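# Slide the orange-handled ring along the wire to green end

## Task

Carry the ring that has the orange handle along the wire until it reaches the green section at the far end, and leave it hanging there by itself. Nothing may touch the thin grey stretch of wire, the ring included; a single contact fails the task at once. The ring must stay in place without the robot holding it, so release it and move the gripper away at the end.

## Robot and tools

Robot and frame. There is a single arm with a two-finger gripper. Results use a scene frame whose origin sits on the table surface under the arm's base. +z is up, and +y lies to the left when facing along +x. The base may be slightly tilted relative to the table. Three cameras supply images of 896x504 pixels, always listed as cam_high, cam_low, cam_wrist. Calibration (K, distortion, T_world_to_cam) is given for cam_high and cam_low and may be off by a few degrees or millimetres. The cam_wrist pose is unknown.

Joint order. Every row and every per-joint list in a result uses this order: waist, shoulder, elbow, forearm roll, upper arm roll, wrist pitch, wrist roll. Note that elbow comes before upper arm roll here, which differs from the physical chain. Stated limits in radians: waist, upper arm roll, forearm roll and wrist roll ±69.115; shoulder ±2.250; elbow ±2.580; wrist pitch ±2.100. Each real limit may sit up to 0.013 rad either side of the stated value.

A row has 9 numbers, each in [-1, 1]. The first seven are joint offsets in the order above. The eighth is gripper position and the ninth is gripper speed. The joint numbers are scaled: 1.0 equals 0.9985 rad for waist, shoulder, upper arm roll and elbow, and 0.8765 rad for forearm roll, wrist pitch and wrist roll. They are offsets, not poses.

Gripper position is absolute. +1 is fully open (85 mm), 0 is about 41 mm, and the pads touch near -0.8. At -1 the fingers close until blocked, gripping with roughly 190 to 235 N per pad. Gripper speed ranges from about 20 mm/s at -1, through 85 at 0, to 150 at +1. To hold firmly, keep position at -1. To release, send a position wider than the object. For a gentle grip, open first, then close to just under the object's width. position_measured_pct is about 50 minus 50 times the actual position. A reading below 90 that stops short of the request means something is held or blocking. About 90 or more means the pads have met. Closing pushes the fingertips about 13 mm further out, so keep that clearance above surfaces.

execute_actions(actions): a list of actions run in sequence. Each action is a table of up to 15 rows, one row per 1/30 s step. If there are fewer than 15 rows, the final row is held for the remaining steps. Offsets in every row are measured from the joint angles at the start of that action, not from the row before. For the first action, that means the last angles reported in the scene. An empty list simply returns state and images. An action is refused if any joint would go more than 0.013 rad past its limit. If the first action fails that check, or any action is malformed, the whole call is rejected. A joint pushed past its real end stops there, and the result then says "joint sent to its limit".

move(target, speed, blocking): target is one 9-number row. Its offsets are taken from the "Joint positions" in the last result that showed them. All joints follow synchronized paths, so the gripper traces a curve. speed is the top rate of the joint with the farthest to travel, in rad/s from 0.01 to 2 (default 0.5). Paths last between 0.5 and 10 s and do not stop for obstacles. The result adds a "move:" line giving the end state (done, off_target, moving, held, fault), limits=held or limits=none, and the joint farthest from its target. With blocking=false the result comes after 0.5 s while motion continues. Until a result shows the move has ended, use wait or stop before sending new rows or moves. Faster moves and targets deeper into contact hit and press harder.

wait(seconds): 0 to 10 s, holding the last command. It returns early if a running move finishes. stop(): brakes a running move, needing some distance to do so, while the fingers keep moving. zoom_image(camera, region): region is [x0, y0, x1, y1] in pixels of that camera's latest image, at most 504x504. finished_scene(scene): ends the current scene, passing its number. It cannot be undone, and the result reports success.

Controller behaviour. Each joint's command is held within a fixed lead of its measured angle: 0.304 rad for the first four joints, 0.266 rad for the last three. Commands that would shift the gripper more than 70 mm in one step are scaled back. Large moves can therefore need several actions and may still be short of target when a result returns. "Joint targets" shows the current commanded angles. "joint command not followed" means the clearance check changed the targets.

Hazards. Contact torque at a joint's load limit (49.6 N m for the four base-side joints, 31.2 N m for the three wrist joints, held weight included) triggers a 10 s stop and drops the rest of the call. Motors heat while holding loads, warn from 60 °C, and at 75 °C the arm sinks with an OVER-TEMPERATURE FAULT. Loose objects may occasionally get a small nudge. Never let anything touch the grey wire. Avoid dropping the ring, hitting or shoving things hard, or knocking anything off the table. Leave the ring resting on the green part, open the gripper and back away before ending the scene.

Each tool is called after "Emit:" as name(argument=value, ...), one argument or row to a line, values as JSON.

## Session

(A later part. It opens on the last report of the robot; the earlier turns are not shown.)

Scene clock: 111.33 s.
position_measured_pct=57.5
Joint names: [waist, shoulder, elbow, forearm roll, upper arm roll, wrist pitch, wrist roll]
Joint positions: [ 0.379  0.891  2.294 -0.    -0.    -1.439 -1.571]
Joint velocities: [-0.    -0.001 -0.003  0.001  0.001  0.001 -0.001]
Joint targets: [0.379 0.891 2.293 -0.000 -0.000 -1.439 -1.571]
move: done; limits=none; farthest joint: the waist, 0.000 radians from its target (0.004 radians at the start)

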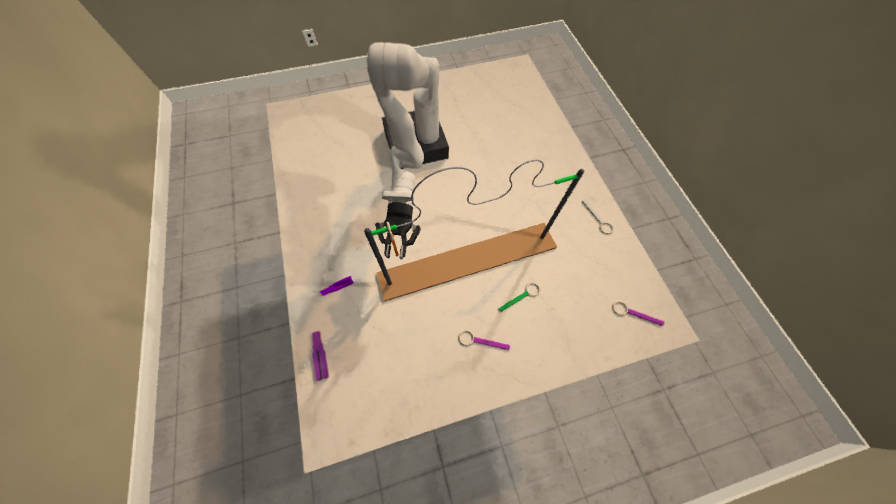

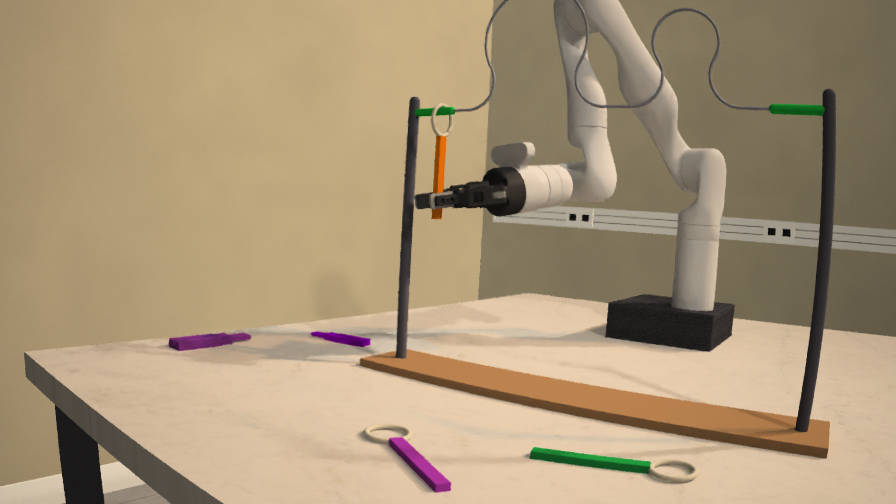

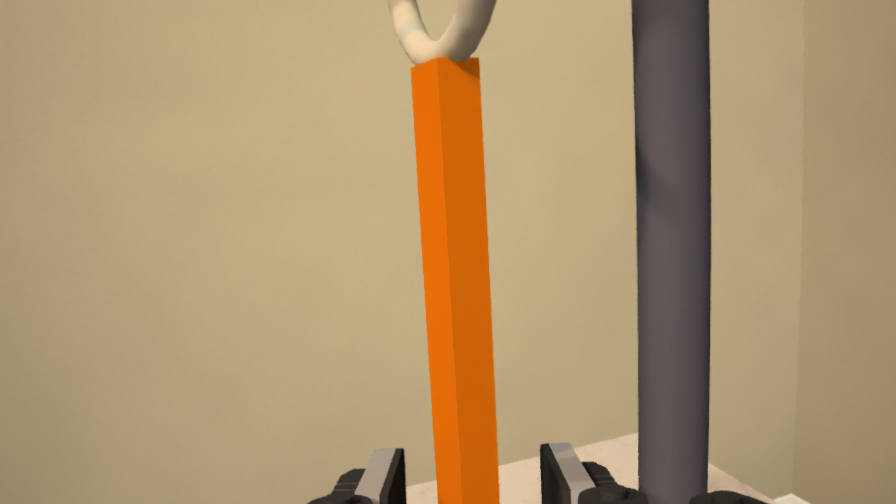

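Emit:
move(
  target=[0,0,0,0,0,0,0,-0.66,-1],
)

Emit:
move(
  target=[0.021,-0.0355,-0.008,0,0,0.049,0,-0.66,-1],
  speed=0.1,
)

Emit:
move(
  target=[0,-0.1974,0.0885,0,0,0.323,0,-0.66,-1],
  speed=0.3,
)

Emit:
zoom_image(
  camera="cam_low",
  region=[380,80,540,240],
)

Scene clock: 157.77 s.
position_measured_pct=82.1
Joint names: [waist, shoulder, elbow, forearm roll, upper arm roll, wrist pitch, wrist roll]
Joint positions: [ 0.379  0.891  2.294 -0.    -0.    -1.439 -1.571]
Joint velocities: [-0.     0.    -0.     0.001 -0.     0.     0.001]
Joint targets: [0.379 0.891 2.294 -0.000 -0.000 -1.439 -1.571]
move: done; limits=none; farthest joint: the waist, 0.000 radians from its target (0.000 radians at the start)

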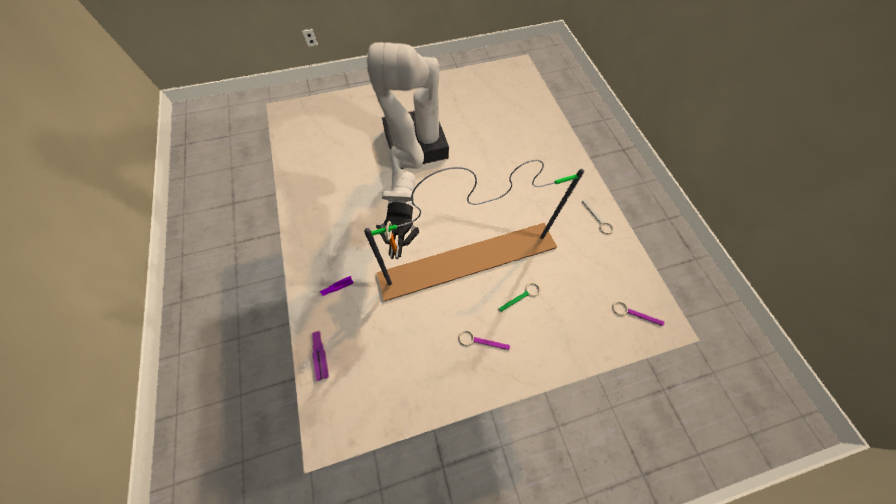

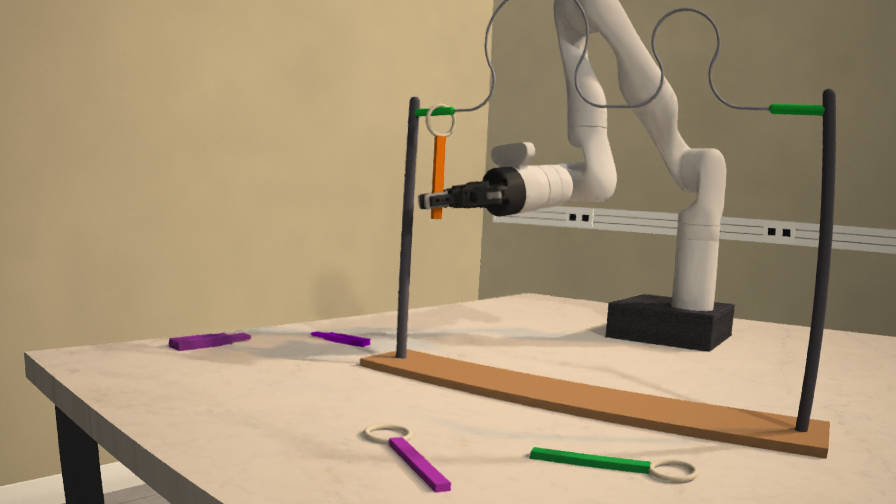

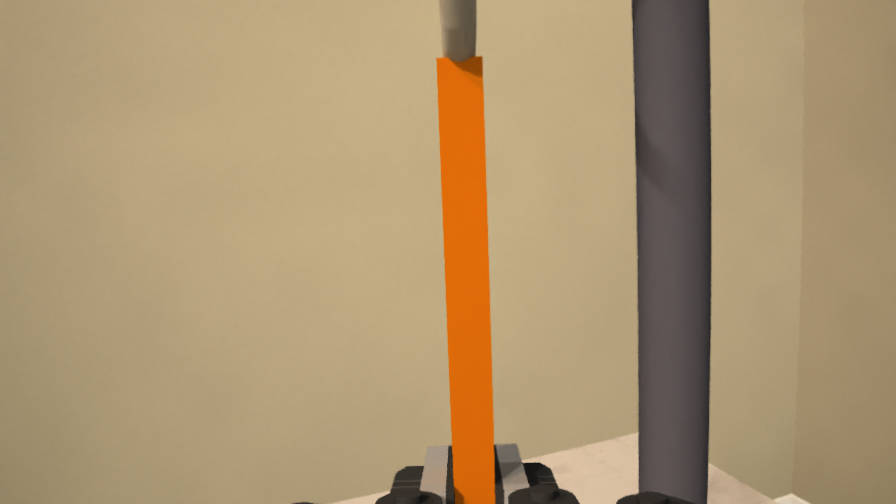

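Scene clock: 158.60 s.
position_measured_pct=82.1
Joint names: [waist, shoulder, elbow, forearm roll, upper arm roll, wrist pitch, wrist roll]
Joint positions: [ 0.399  0.855  2.286 -0.    -0.    -1.396 -1.571]
Joint velocities: [ 0.001 -0.001 -0.001 -0.001 -0.001  0.001  0.   ]
Joint targets: [0.400 0.855 2.286 -0.000 -0.000 -1.396 -1.571]
move: done; limits=none; farthest joint: the waist, 0.001 radians from its target (0.021 radians at the start)

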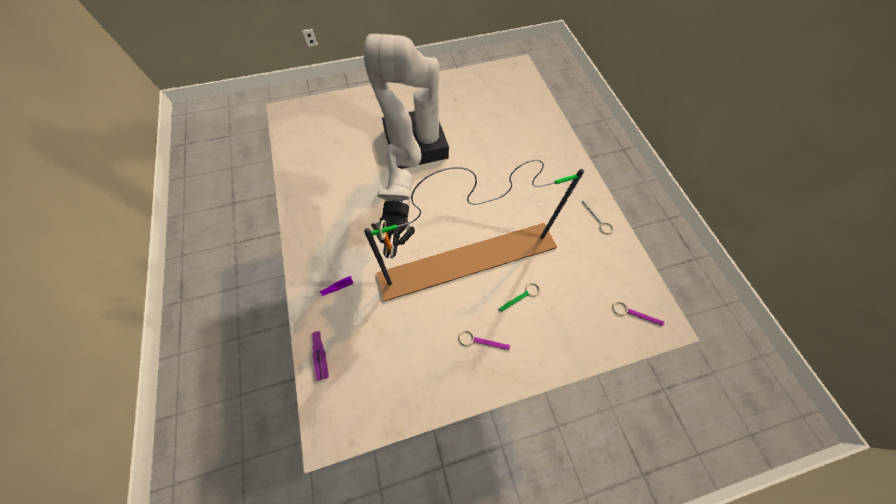

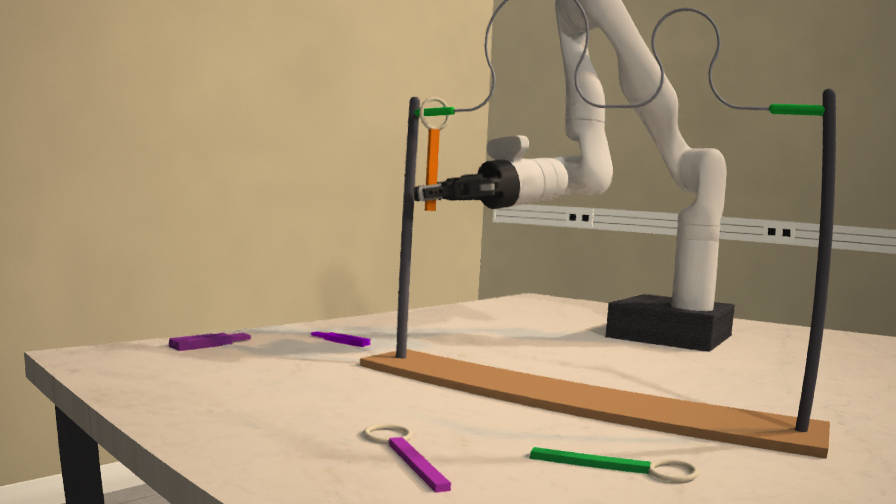

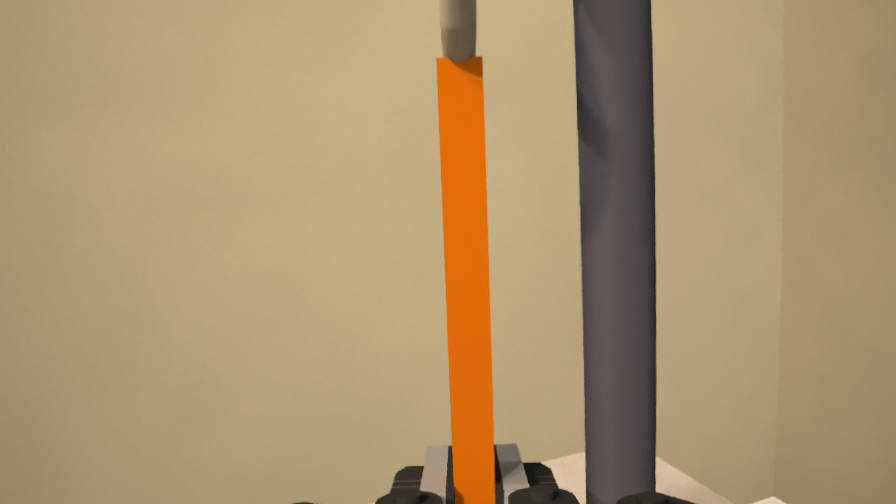

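Scene clock: 160.03 s.
position_measured_pct=82.1
Joint names: [waist, shoulder, elbow, forearm roll, upper arm roll, wrist pitch, wrist roll]
Joint positions: [ 0.399  0.659  2.373  0.    -0.001 -1.113 -1.571]
Joint velocities: [-0.    -0.002  0.001 -0.     0.     0.002  0.   ]
Joint targets: [0.399 0.658 2.374 -0.000 -0.000 -1.113 -1.571]
move: done; limits=none; farthest joint: the shoulder, 0.001 radians from its target (0.198 radians at the start)

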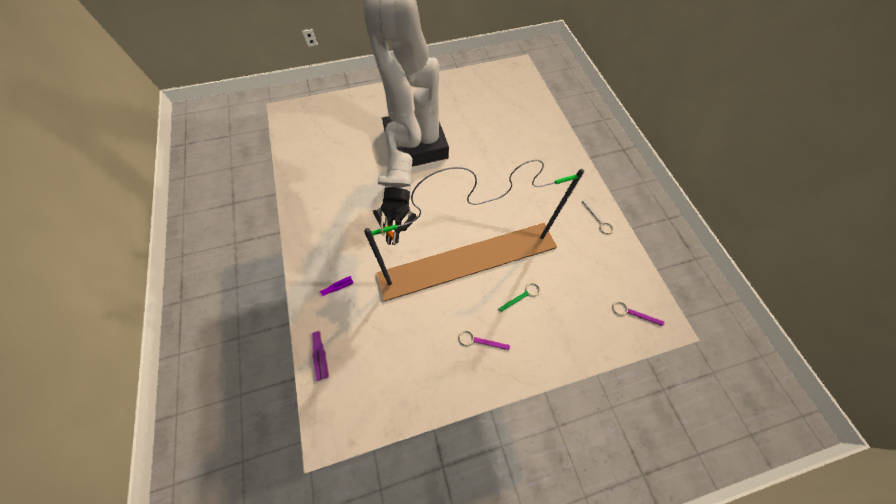

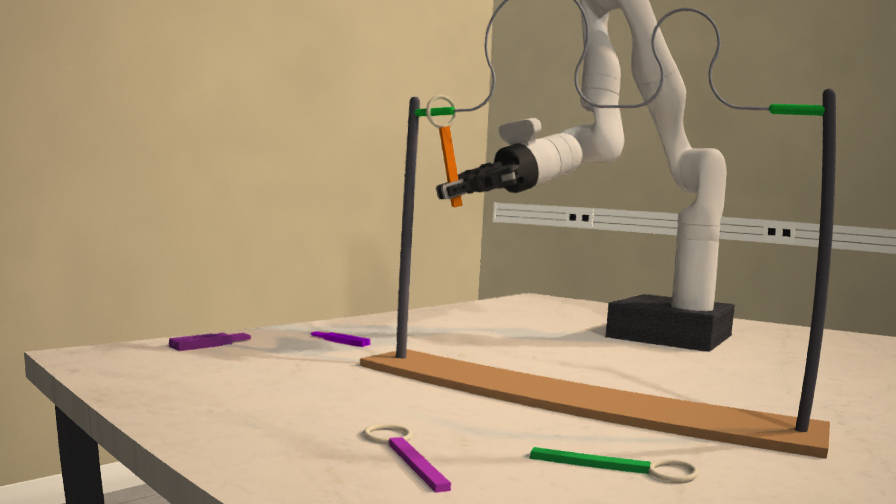

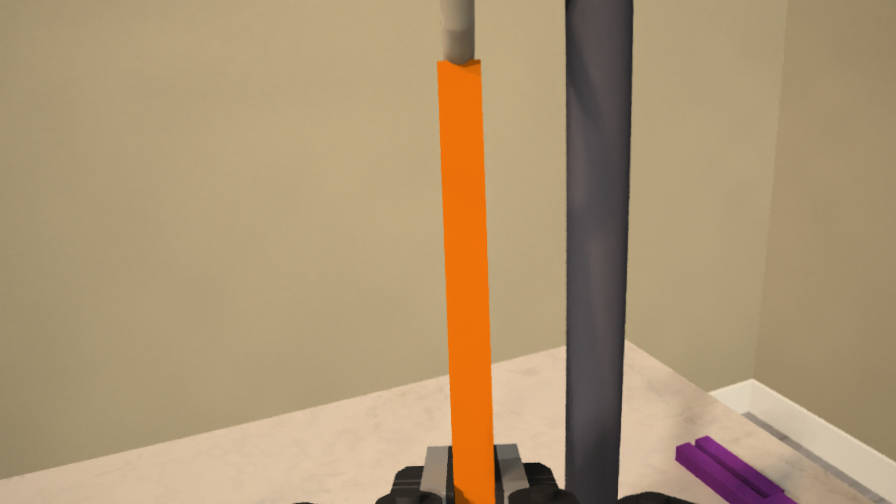

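Region (380, 80, 540, 240) of cam_low's 896x504 image, scaled by 3.150, with more detail than that image has.

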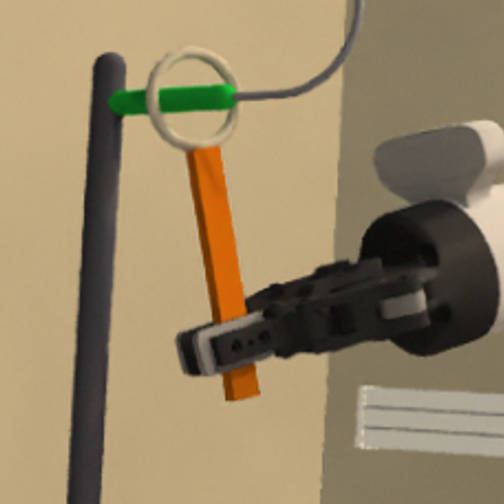

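Emit:
move(
  target=[0,-0.2476,0.040,0,0.001,0.397,0,-0.66,-1],
  speed=0.4,
)

Emit:
move(
  target=[0,-0.1823,0.026,0,0,0.176,0,-0.66,-1],
  speed=0.25,
)

Emit:
move(
  target=[0,-0.1622,-0.0708,0,0,0.262,0,-0.66,-1],
  speed=0.3,
)

Emit:
zoom_image(
  camera="cam_low",
  region=[380,20,580,220],
)

Scene clock: 168.47 s.
position_measured_pct=82.1
Joint names: [waist, shoulder, elbow, forearm roll, upper arm roll, wrist pitch, wrist roll]
Joint positions: [ 0.398  0.412  2.412  0.001 -0.    -0.765 -1.571]
Joint velocities: [ 0.    -0.002  0.    -0.    -0.001  0.002  0.001]
Joint targets: [0.399 0.411 2.413 0.000 0.000 -0.765 -1.571]
move: done; limits=none; farthest joint: the waist, 0.001 radians from its target (0.000 radians at the start)

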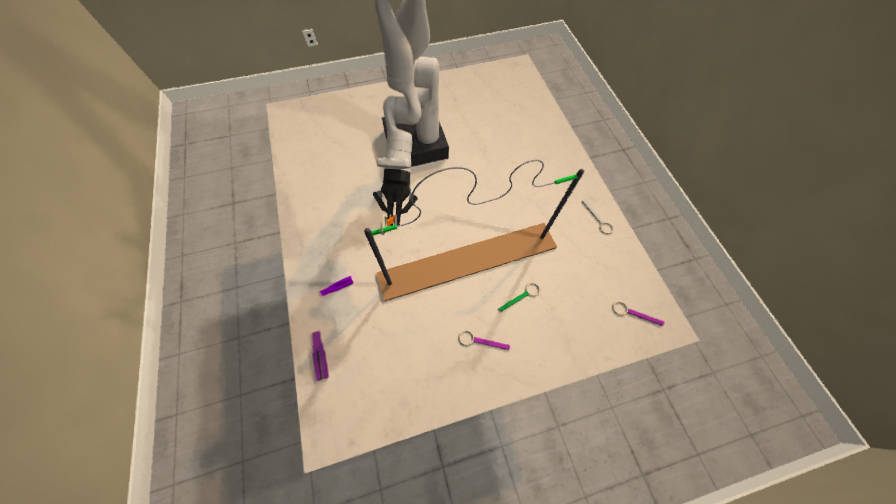

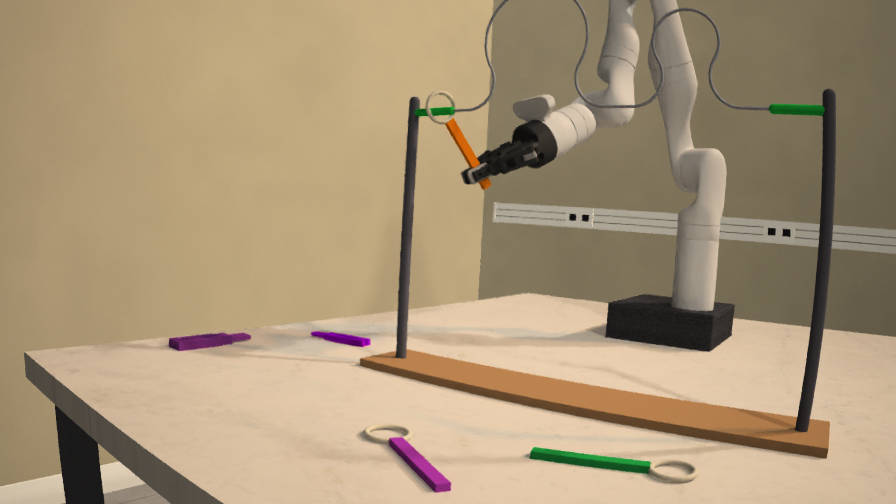

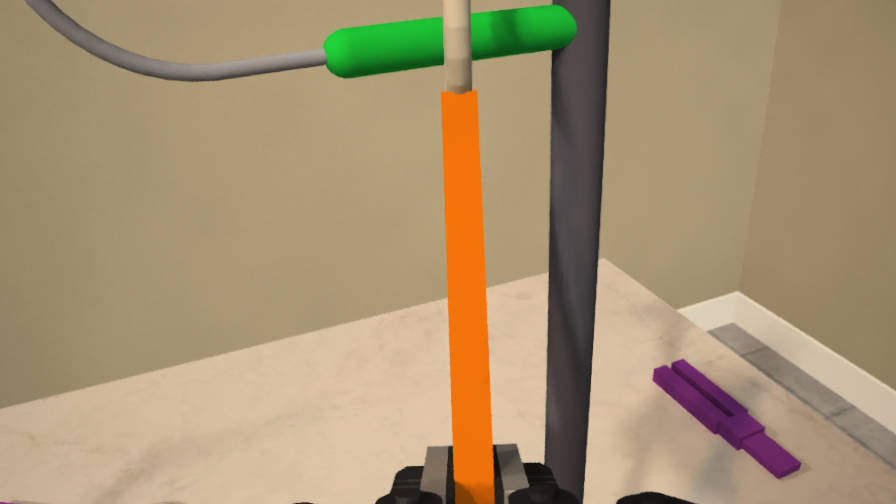

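Scene clock: 169.73 s.
position_measured_pct=82.1
Joint names: [waist, shoulder, elbow, forearm roll, upper arm roll, wrist pitch, wrist roll]
Joint positions: [ 0.398  0.232  2.438  0.001 -0.001 -0.61  -1.571]
Joint velocities: [ 0.    -0.003  0.    -0.001 -0.     0.001 -0.   ]
Joint targets: [0.398 0.230 2.438 0.001 -0.000 -0.611 -1.571]
move: done; limits=none; farthest joint: the shoulder, 0.002 radians from its target (0.182 radians at the start)

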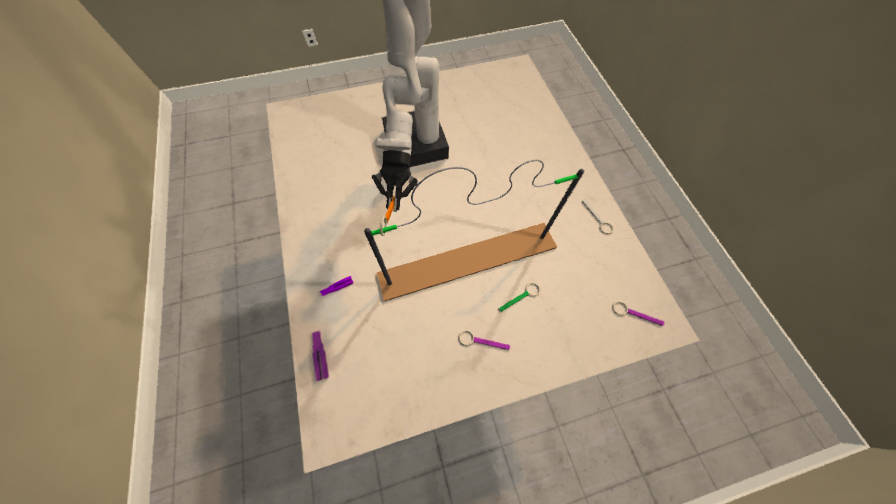

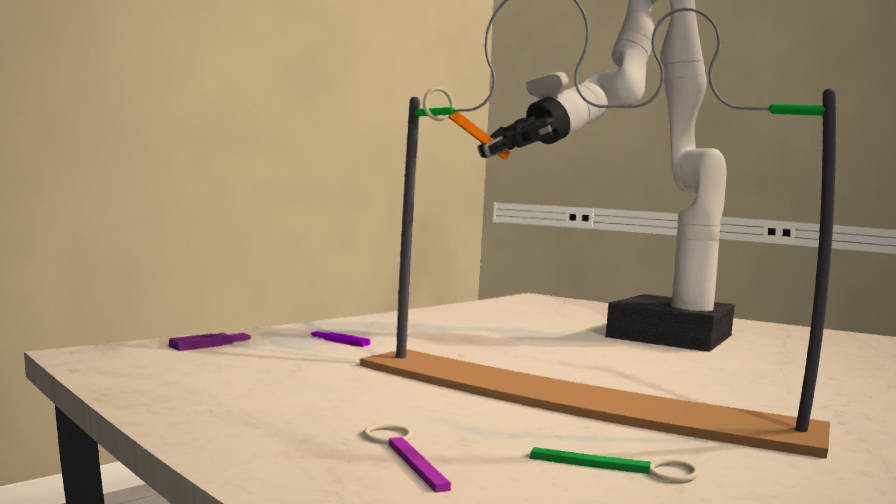

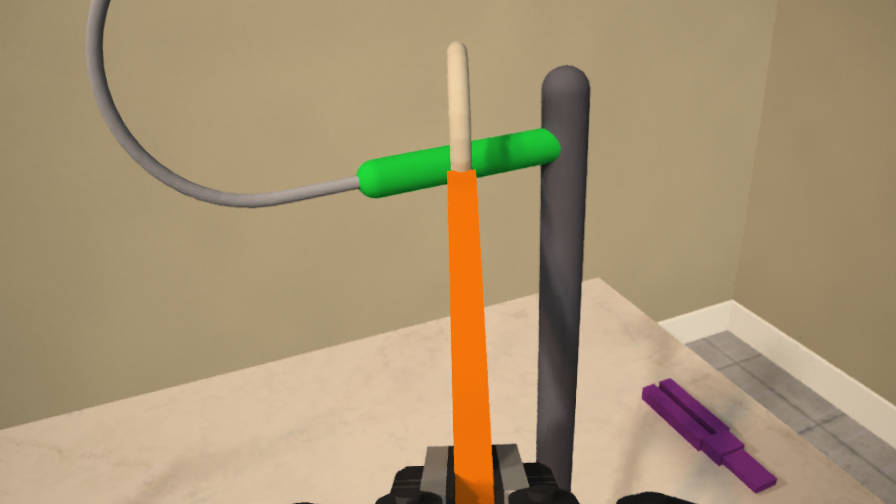

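Scene clock: 171.00 s.
position_measured_pct=82.1
Joint names: [waist, shoulder, elbow, forearm roll, upper arm roll, wrist pitch, wrist roll]
Joint positions: [ 0.398  0.073  2.369  0.001 -0.001 -0.378 -1.571]
Joint velocities: [ 0.    -0.004 -0.001 -0.    -0.     0.001  0.   ]
Joint targets: [0.398 0.070 2.367 0.001 -0.001 -0.380 -1.571]
move: done; limits=none; farthest joint: the shoulder, 0.003 radians from its target (0.162 radians at the start)

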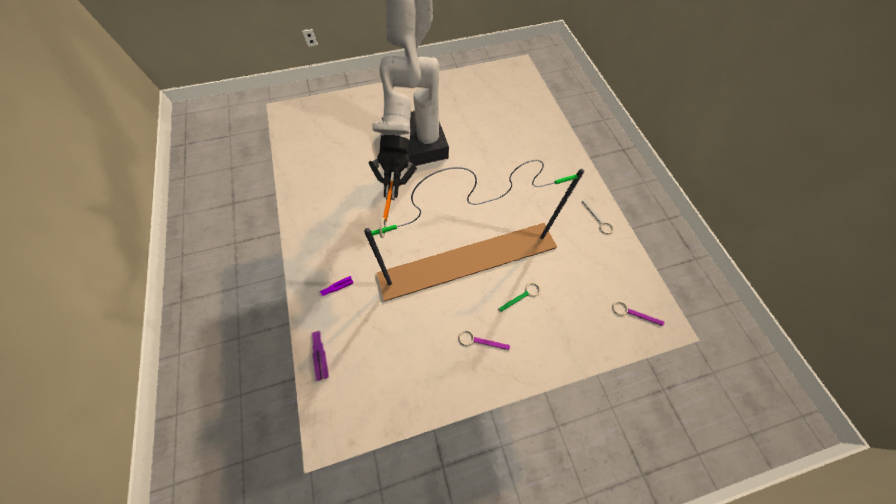

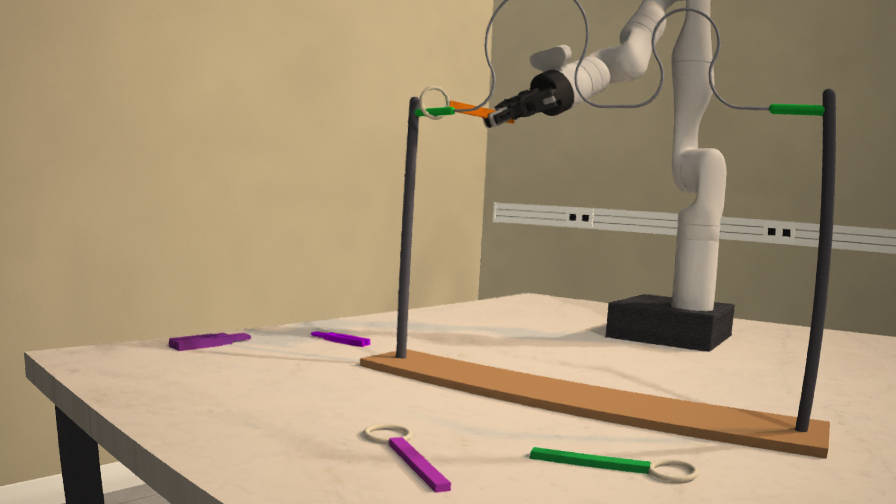

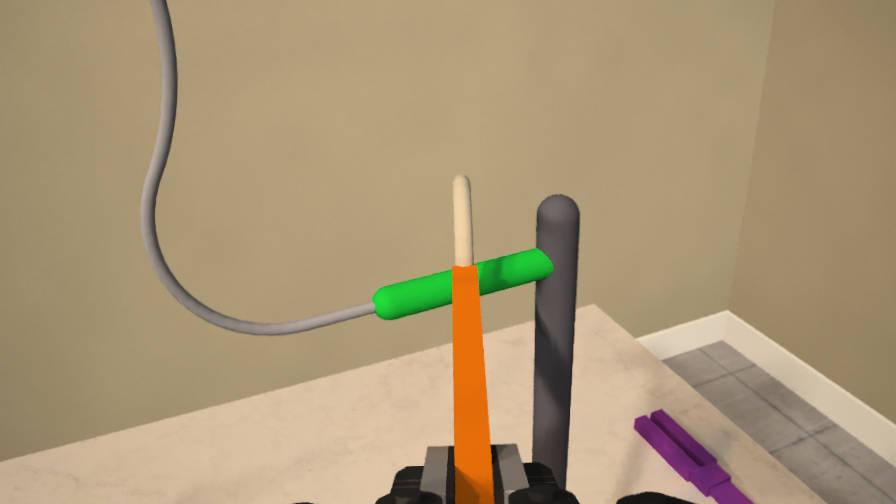

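Region (380, 20, 580, 220) of cam_low's 896x504 image, scaled by 2.520, with more detail than that image has.

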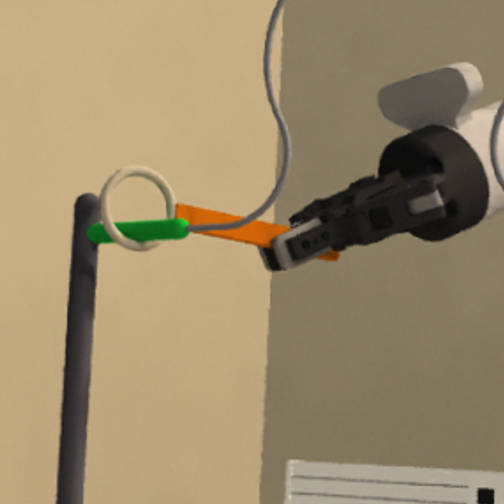

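Emit:
move(
  target=[0,-0.0666,-0.091,0,0,0.092,0,-0.66,-1],
  speed=0.13,
)

Scene clock: 177.93 s.
position_measured_pct=82.1
Joint names: [waist, shoulder, elbow, forearm roll, upper arm roll, wrist pitch, wrist roll]
Joint positions: [ 0.398  0.01   2.281  0.001 -0.    -0.295 -1.571]
Joint velocities: [ 0.    -0.003 -0.003  0.001 -0.     0.002  0.   ]
Joint targets: [0.398 0.006 2.278 0.001 -0.001 -0.298 -1.571]
move: done; limits=none; farthest joint: the shoulder, 0.003 radians from its target (0.066 radians at the start)

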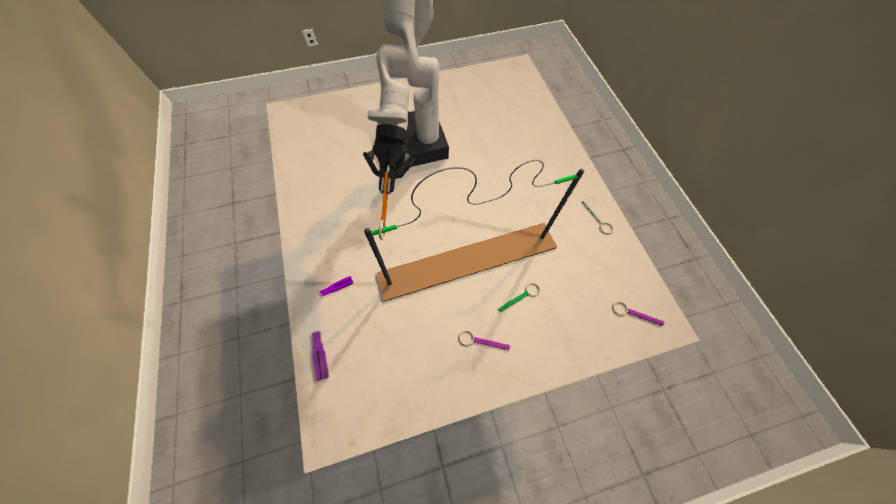

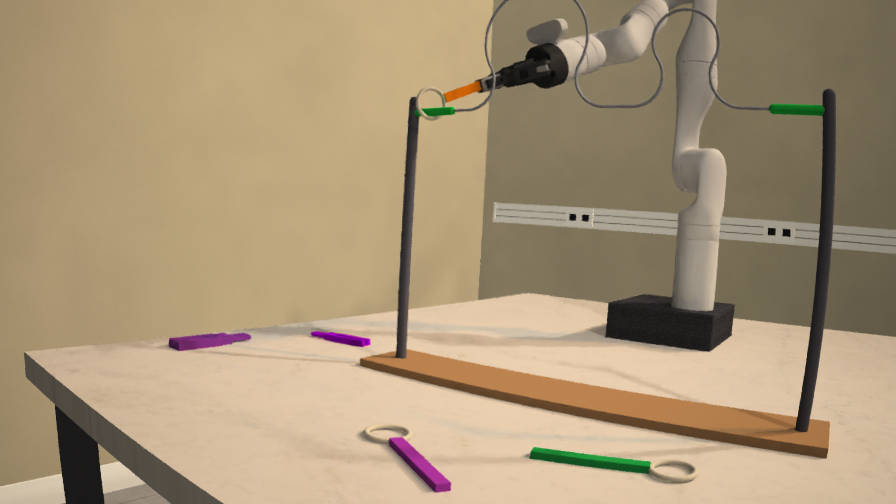

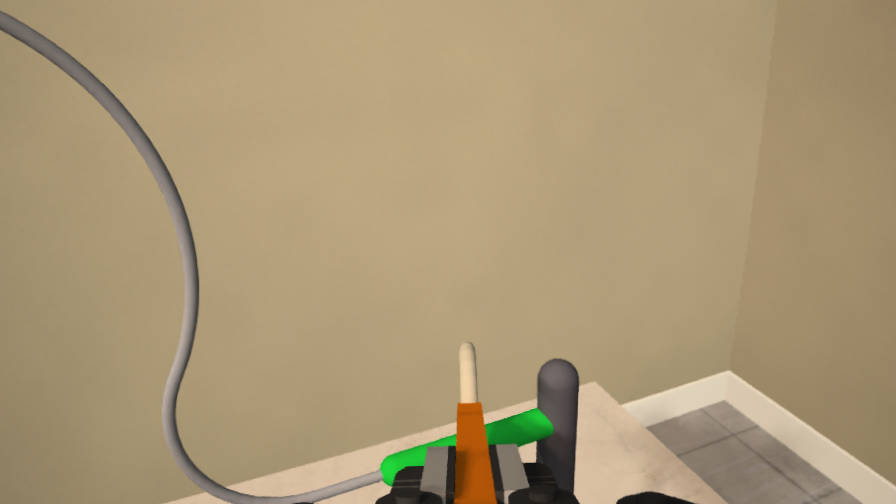

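Emit:
move(
  target=[0,0.0079,0.0254,-0.001,0,-0.0253,0.2076,-0.72,-1],
  speed=0.3,
)

Emit:
zoom_image(
  camera="cam_low",
  region=[390,60,510,150],
)

Emit:
zoom_image(
  camera="cam_high",
  region=[350,190,430,260],
)

Scene clock: 196.37 s.
position_measured_pct=82.9
Joint names: [waist, shoulder, elbow, forearm roll, upper arm roll, wrist pitch, wrist roll]
Joint positions: [ 0.398  0.018  2.306 -0.    -0.    -0.317 -1.389]
Joint velocities: [ 0.    -0.     0.001  0.     0.001  0.     0.001]
Joint targets: [0.398 0.018 2.306 -0.000 -0.000 -0.317 -1.389]
move: done; limits=none; farthest joint: the waist, 0.000 radians from its target (0.000 radians at the start)

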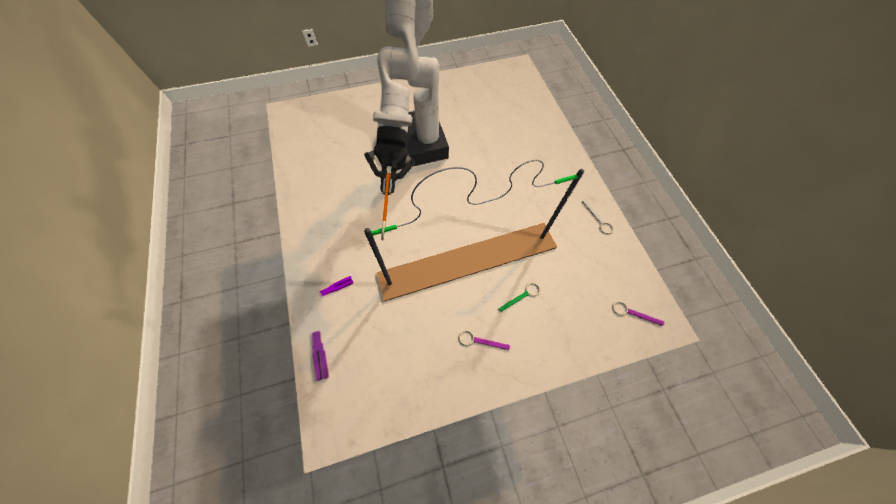

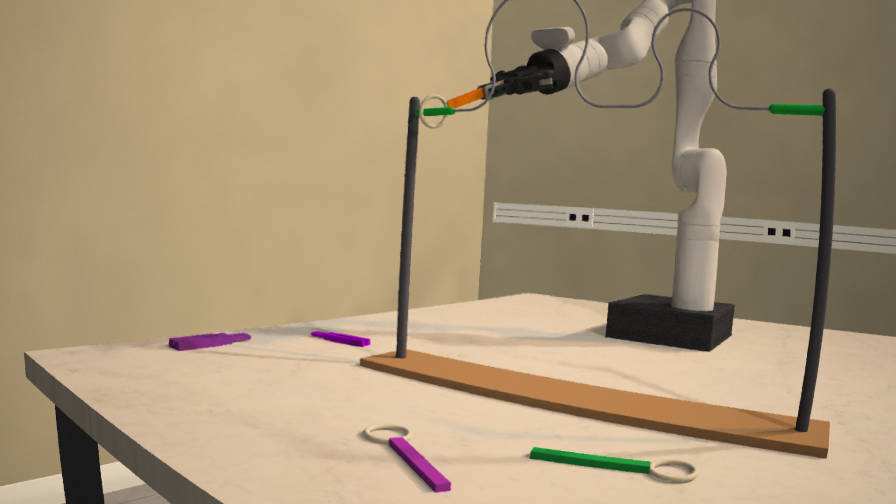

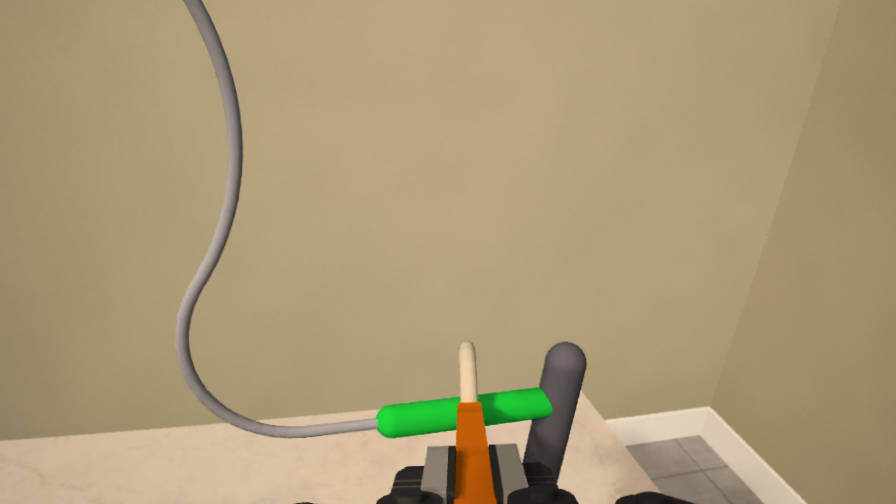

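Region (390, 60, 510, 150) of cam_low's 896x504 image, scaled by 4.200, with more detail than that image has; it fills the top 378 rows of this view, and the rest is white.

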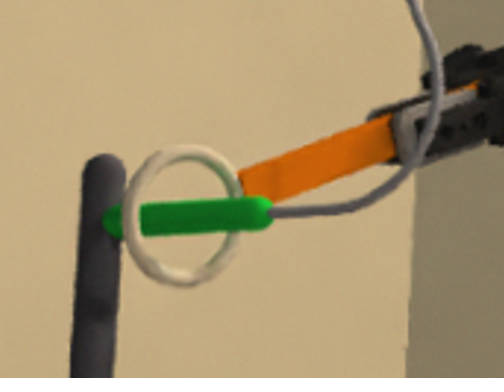

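Region (350, 190, 430, 260) of cam_high's 896x504 image, scaled by 6.300, with more detail than that image has; it fills the top 441 rows of this view, and the rest is white.

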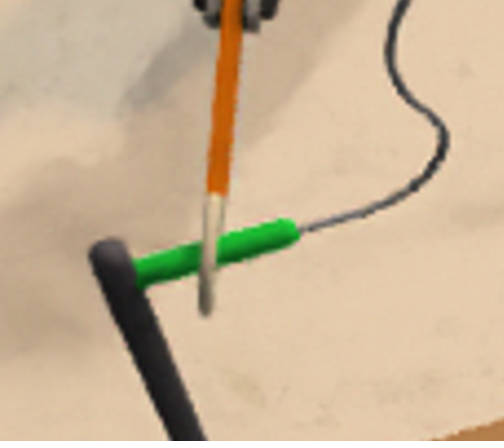

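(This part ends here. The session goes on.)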